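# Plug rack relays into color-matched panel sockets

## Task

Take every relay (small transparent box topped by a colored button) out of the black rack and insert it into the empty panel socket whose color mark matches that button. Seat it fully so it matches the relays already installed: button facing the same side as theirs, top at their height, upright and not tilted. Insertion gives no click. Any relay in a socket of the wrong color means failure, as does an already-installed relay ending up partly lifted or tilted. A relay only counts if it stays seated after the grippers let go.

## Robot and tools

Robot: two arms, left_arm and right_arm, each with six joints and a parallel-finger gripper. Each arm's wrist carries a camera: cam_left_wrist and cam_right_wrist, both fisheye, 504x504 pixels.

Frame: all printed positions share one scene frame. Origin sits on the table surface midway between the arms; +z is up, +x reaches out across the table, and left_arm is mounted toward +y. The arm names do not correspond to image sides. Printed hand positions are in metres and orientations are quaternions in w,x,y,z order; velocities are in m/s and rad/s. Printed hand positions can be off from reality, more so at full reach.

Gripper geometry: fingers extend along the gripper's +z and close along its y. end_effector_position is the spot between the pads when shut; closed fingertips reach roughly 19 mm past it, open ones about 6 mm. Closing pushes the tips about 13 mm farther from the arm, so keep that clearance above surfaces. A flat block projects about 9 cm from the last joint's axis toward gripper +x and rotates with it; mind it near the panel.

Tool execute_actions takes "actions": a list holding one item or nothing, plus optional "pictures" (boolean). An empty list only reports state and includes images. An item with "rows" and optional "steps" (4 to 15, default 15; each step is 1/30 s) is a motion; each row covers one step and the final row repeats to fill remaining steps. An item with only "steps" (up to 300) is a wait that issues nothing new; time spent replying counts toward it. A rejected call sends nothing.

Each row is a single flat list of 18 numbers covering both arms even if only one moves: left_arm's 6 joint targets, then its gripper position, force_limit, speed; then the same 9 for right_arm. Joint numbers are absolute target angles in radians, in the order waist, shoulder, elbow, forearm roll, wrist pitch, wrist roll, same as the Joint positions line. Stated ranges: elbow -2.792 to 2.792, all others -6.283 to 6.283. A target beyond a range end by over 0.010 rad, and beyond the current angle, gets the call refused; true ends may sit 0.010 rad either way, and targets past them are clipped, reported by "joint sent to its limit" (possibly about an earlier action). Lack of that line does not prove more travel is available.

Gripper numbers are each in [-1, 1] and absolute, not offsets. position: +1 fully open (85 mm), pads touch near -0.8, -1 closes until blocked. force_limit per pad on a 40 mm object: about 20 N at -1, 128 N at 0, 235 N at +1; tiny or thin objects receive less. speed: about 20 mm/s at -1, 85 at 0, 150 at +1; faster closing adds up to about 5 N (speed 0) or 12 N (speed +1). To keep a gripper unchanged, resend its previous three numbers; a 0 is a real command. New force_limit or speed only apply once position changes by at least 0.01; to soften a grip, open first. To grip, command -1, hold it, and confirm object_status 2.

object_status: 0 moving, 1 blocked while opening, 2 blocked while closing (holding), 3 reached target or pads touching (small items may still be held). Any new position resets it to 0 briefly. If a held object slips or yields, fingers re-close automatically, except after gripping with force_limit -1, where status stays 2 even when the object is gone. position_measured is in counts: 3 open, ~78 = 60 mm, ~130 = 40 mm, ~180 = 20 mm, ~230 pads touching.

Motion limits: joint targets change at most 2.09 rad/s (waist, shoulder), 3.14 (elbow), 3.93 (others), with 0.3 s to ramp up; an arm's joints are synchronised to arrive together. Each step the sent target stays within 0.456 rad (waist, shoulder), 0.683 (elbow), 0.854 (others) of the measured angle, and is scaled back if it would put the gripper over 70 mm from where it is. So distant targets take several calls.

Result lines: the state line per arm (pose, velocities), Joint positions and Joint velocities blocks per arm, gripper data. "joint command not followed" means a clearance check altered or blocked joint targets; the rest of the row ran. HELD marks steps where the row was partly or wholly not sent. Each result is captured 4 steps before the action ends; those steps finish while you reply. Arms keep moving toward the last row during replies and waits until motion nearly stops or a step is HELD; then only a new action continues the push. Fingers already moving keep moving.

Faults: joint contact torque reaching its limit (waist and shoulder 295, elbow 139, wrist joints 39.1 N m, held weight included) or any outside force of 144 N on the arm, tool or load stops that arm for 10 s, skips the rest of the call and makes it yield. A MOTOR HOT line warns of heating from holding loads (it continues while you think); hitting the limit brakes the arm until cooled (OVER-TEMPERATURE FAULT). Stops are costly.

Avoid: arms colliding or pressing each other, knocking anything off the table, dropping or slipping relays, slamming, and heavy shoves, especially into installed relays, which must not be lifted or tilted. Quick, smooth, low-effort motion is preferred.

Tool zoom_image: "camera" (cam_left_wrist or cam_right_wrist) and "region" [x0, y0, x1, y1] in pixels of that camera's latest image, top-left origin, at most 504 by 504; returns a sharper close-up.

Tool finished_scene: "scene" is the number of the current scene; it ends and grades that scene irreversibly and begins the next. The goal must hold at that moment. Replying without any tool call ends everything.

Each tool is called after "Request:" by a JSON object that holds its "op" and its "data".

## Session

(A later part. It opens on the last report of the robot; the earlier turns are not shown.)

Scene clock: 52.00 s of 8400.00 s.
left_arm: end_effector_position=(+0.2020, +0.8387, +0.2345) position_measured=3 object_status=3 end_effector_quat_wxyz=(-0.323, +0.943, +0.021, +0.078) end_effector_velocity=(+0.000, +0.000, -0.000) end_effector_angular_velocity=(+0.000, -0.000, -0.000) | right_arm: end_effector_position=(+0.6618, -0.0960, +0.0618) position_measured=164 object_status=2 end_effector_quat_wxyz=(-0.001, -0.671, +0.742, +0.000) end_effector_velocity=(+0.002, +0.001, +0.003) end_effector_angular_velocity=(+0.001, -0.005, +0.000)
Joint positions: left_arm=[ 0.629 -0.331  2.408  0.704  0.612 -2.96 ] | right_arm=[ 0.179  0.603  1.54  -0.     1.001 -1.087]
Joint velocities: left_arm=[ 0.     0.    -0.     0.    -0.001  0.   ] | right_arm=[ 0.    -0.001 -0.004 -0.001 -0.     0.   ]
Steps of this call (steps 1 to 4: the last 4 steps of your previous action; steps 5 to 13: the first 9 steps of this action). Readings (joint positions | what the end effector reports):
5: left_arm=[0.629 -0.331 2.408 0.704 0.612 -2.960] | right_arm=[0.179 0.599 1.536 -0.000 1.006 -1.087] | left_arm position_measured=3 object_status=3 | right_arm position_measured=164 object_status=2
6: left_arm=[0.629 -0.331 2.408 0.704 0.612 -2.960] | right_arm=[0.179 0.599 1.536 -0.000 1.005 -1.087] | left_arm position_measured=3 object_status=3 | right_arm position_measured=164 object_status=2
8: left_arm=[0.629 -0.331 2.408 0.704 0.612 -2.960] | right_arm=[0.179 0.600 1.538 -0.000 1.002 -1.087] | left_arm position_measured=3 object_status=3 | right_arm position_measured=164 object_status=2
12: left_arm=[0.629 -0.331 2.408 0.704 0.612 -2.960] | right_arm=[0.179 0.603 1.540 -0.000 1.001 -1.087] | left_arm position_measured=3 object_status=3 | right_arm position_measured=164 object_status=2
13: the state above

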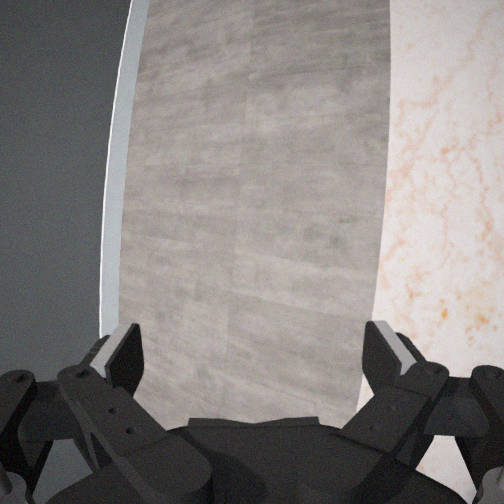

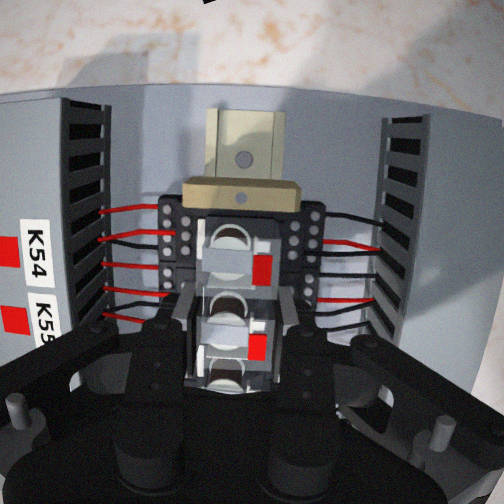

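Request:
{"op": "execute_actions", "data": {"actions": [{"rows":[[0.629,-0.331,2.408,0.704,0.612,-2.96,1,0,0,0.1791,0.6022,1.5391,0,1.0003,-1.087,-0.1,-0.6,0.5],[0.629,-0.331,2.408,0.704,0.612,-2.96,1,0,0,0.1791,0.6022,1.5391,0,1.0003,-1.087,-0.1,-0.6,0.5],[0.629,-0.331,2.408,0.704,0.612,-2.96,1,0,0,0.1791,0.6022,1.5391,0,1.0003,-1.087,-0.1,-0.6,0.5],[0.629,-0.331,2.408,0.704,0.612,-2.96,1,0,0,0.1791,0.6022,1.5391,0,1.0003,-1.087,-0.1,-0.6,0.5],[0.629,-0.331,2.408,0.704,0.612,-2.96,1,0,0,0.1791,0.6022,1.5391,0,1.0003,-1.087,-0.1,-0.6,0.5],[0.629,-0.331,2.408,0.704,0.612,-2.96,1,0,0,0.1791,0.6022,1.5391,0,1.0003,-1.087,-0.1,-0.6,0.5],[0.629,-0.331,2.408,0.704,0.612,-2.96,1,0,0,0.1791,0.552,1.488,0,1.1016,-1.087,-0.1,-0.6,0.5]],"steps":15}]}}

Request:
{"op": "execute_actions", "data": {"actions": [{"rows":[[0.629,-0.331,2.408,0.704,0.612,-2.96,1,0,0,0.2481,0.5865,1.3883,0,1.1668,-1.0185,-0.1,-0.6,0.5]],"steps":15}], "pictures": true}}

Scene clock: 52.70 s of 8400.00 s.
left_arm: end_effector_position=(+0.2020, +0.8387, +0.2345) position_measured=3 object_status=3 end_effector_quat_wxyz=(-0.323, +0.943, +0.021, +0.078) end_effector_velocity=(+0.001, -0.000, +0.000) end_effector_angular_velocity=(+0.001, -0.001, -0.002) | right_arm: end_effector_position=(+0.6651, -0.0946, +0.1195) position_measured=141 object_status=0 end_effector_quat_wxyz=(+0.001, -0.670, +0.742, -0.000) end_effector_velocity=(+0.013, +0.008, +0.436) end_effector_angular_velocity=(+0.035, -0.068, -0.003)
Joint positions: left_arm=[ 0.629 -0.331  2.408  0.704  0.612 -2.96 ] | right_arm=[ 0.179  0.559  1.494  0.     1.086 -1.087]
Joint velocities: left_arm=[-0.001 -0.     0.    -0.    -0.002  0.   ] | right_arm=[ 0.001 -0.338 -0.319  0.008  0.581  0.   ]
Steps of this call (steps 1 to 4: the last 4 steps of your previous action; steps 5 to 10: the robot went on to your last target; steps 11 to 21: the first 11 steps of this action). Readings (joint positions | what the end effector reports):
11: left_arm=[0.629 -0.331 2.408 0.704 0.612 -2.960] | right_arm=[0.179 0.603 1.539 -0.000 1.000 -1.087] | left_arm position_measured=3 object_status=3 | right_arm position_measured=164 object_status=0
12: left_arm=[0.629 -0.331 2.408 0.704 0.612 -2.960] | right_arm=[0.179 0.603 1.539 -0.000 1.000 -1.087] | left_arm position_measured=3 object_status=3 | right_arm position_measured=163 object_status=0
14: left_arm=[0.629 -0.331 2.408 0.704 0.612 -2.960] | right_arm=[0.179 0.603 1.539 0.000 1.000 -1.087] | left_arm position_measured=3 object_status=3 | right_arm position_measured=151 object_status=0
18: left_arm=[0.629 -0.331 2.408 0.704 0.612 -2.960] | right_arm=[0.179 0.600 1.536 0.000 1.007 -1.087] | left_arm position_measured=3 object_status=3 | right_arm position_measured=142 object_status=0
21: the state above

Scene clock: 53.20 s of 8400.00 s.
left_arm: end_effector_position=(+0.2020, +0.8387, +0.2345) position_measured=3 object_status=3 end_effector_quat_wxyz=(-0.323, +0.943, +0.021, +0.078) end_effector_velocity=(+0.001, -0.000, +0.000) end_effector_angular_velocity=(+0.000, -0.001, -0.001) | right_arm: end_effector_position=(+0.6690, -0.0295, +0.1499) position_measured=141 object_status=3 end_effector_quat_wxyz=(-0.000, -0.671, +0.742, +0.000) end_effector_velocity=(+0.000, +0.001, +0.001) end_effector_angular_velocity=(+0.001, -0.001, +0.000)
Joint positions: left_arm=[ 0.629 -0.331  2.408  0.704  0.612 -2.96 ] | right_arm=[ 0.248  0.586  1.388  0.     1.167 -1.019]
Joint velocities: left_arm=[-0.001 -0.     0.     0.    -0.001 -0.001] | right_arm=[ 0.001 -0.    -0.002 -0.     0.     0.   ]
Steps of this call (steps 1 to 4: the last 4 steps of your previous action; steps 5 to 15: the first 11 steps of this action). Readings (joint positions | what the end effector reports):
5: left_arm=[0.629 -0.331 2.408 0.704 0.612 -2.960] | right_arm=[0.179 0.552 1.488 0.000 1.102 -1.087] | left_arm position_measured=3 object_status=3 | right_arm position_measured=141 object_status=3
6: left_arm=[0.629 -0.331 2.408 0.704 0.612 -2.960] | right_arm=[0.183 0.554 1.483 -0.000 1.105 -1.083] | left_arm position_measured=3 object_status=3 | right_arm position_measured=141 object_status=3
8: left_arm=[0.629 -0.331 2.408 0.704 0.612 -2.960] | right_arm=[0.212 0.568 1.440 -0.000 1.133 -1.054] | left_arm position_measured=3 object_status=3 | right_arm position_measured=141 object_status=3
12: left_arm=[0.629 -0.331 2.408 0.704 0.612 -2.960] | right_arm=[0.248 0.586 1.389 0.000 1.167 -1.019] | left_arm position_measured=3 object_status=3 | right_arm position_measured=141 object_status=3
15: the state above

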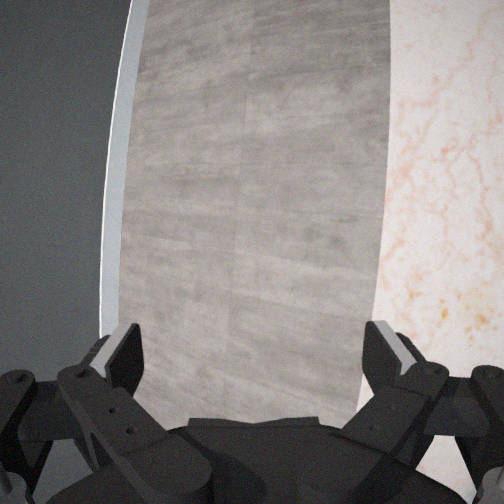

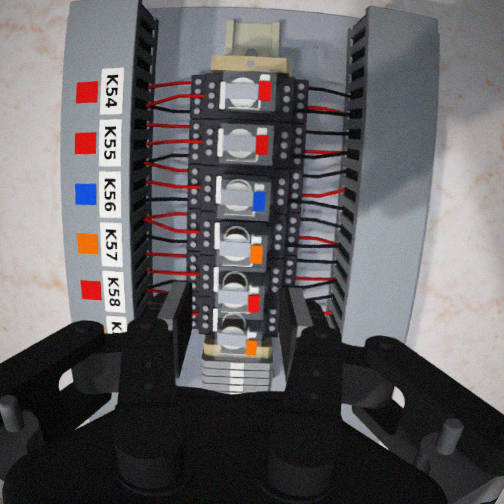

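Request:
{"op": "zoom_image", "data": {"camera": "cam_right_wrist", "region": [180,60,320,370]}}

Region (180, 60, 320, 370) of cam_right_wrist's 504x504 image, scaled by 1.626, with more detail than that image has; it fills the left 228 columns of this view, and the rest is white.

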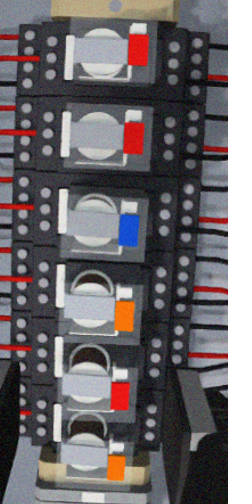

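Request:
{"op": "finished_scene", "data": {"scene": 1}}

The scene is finished: the task was done.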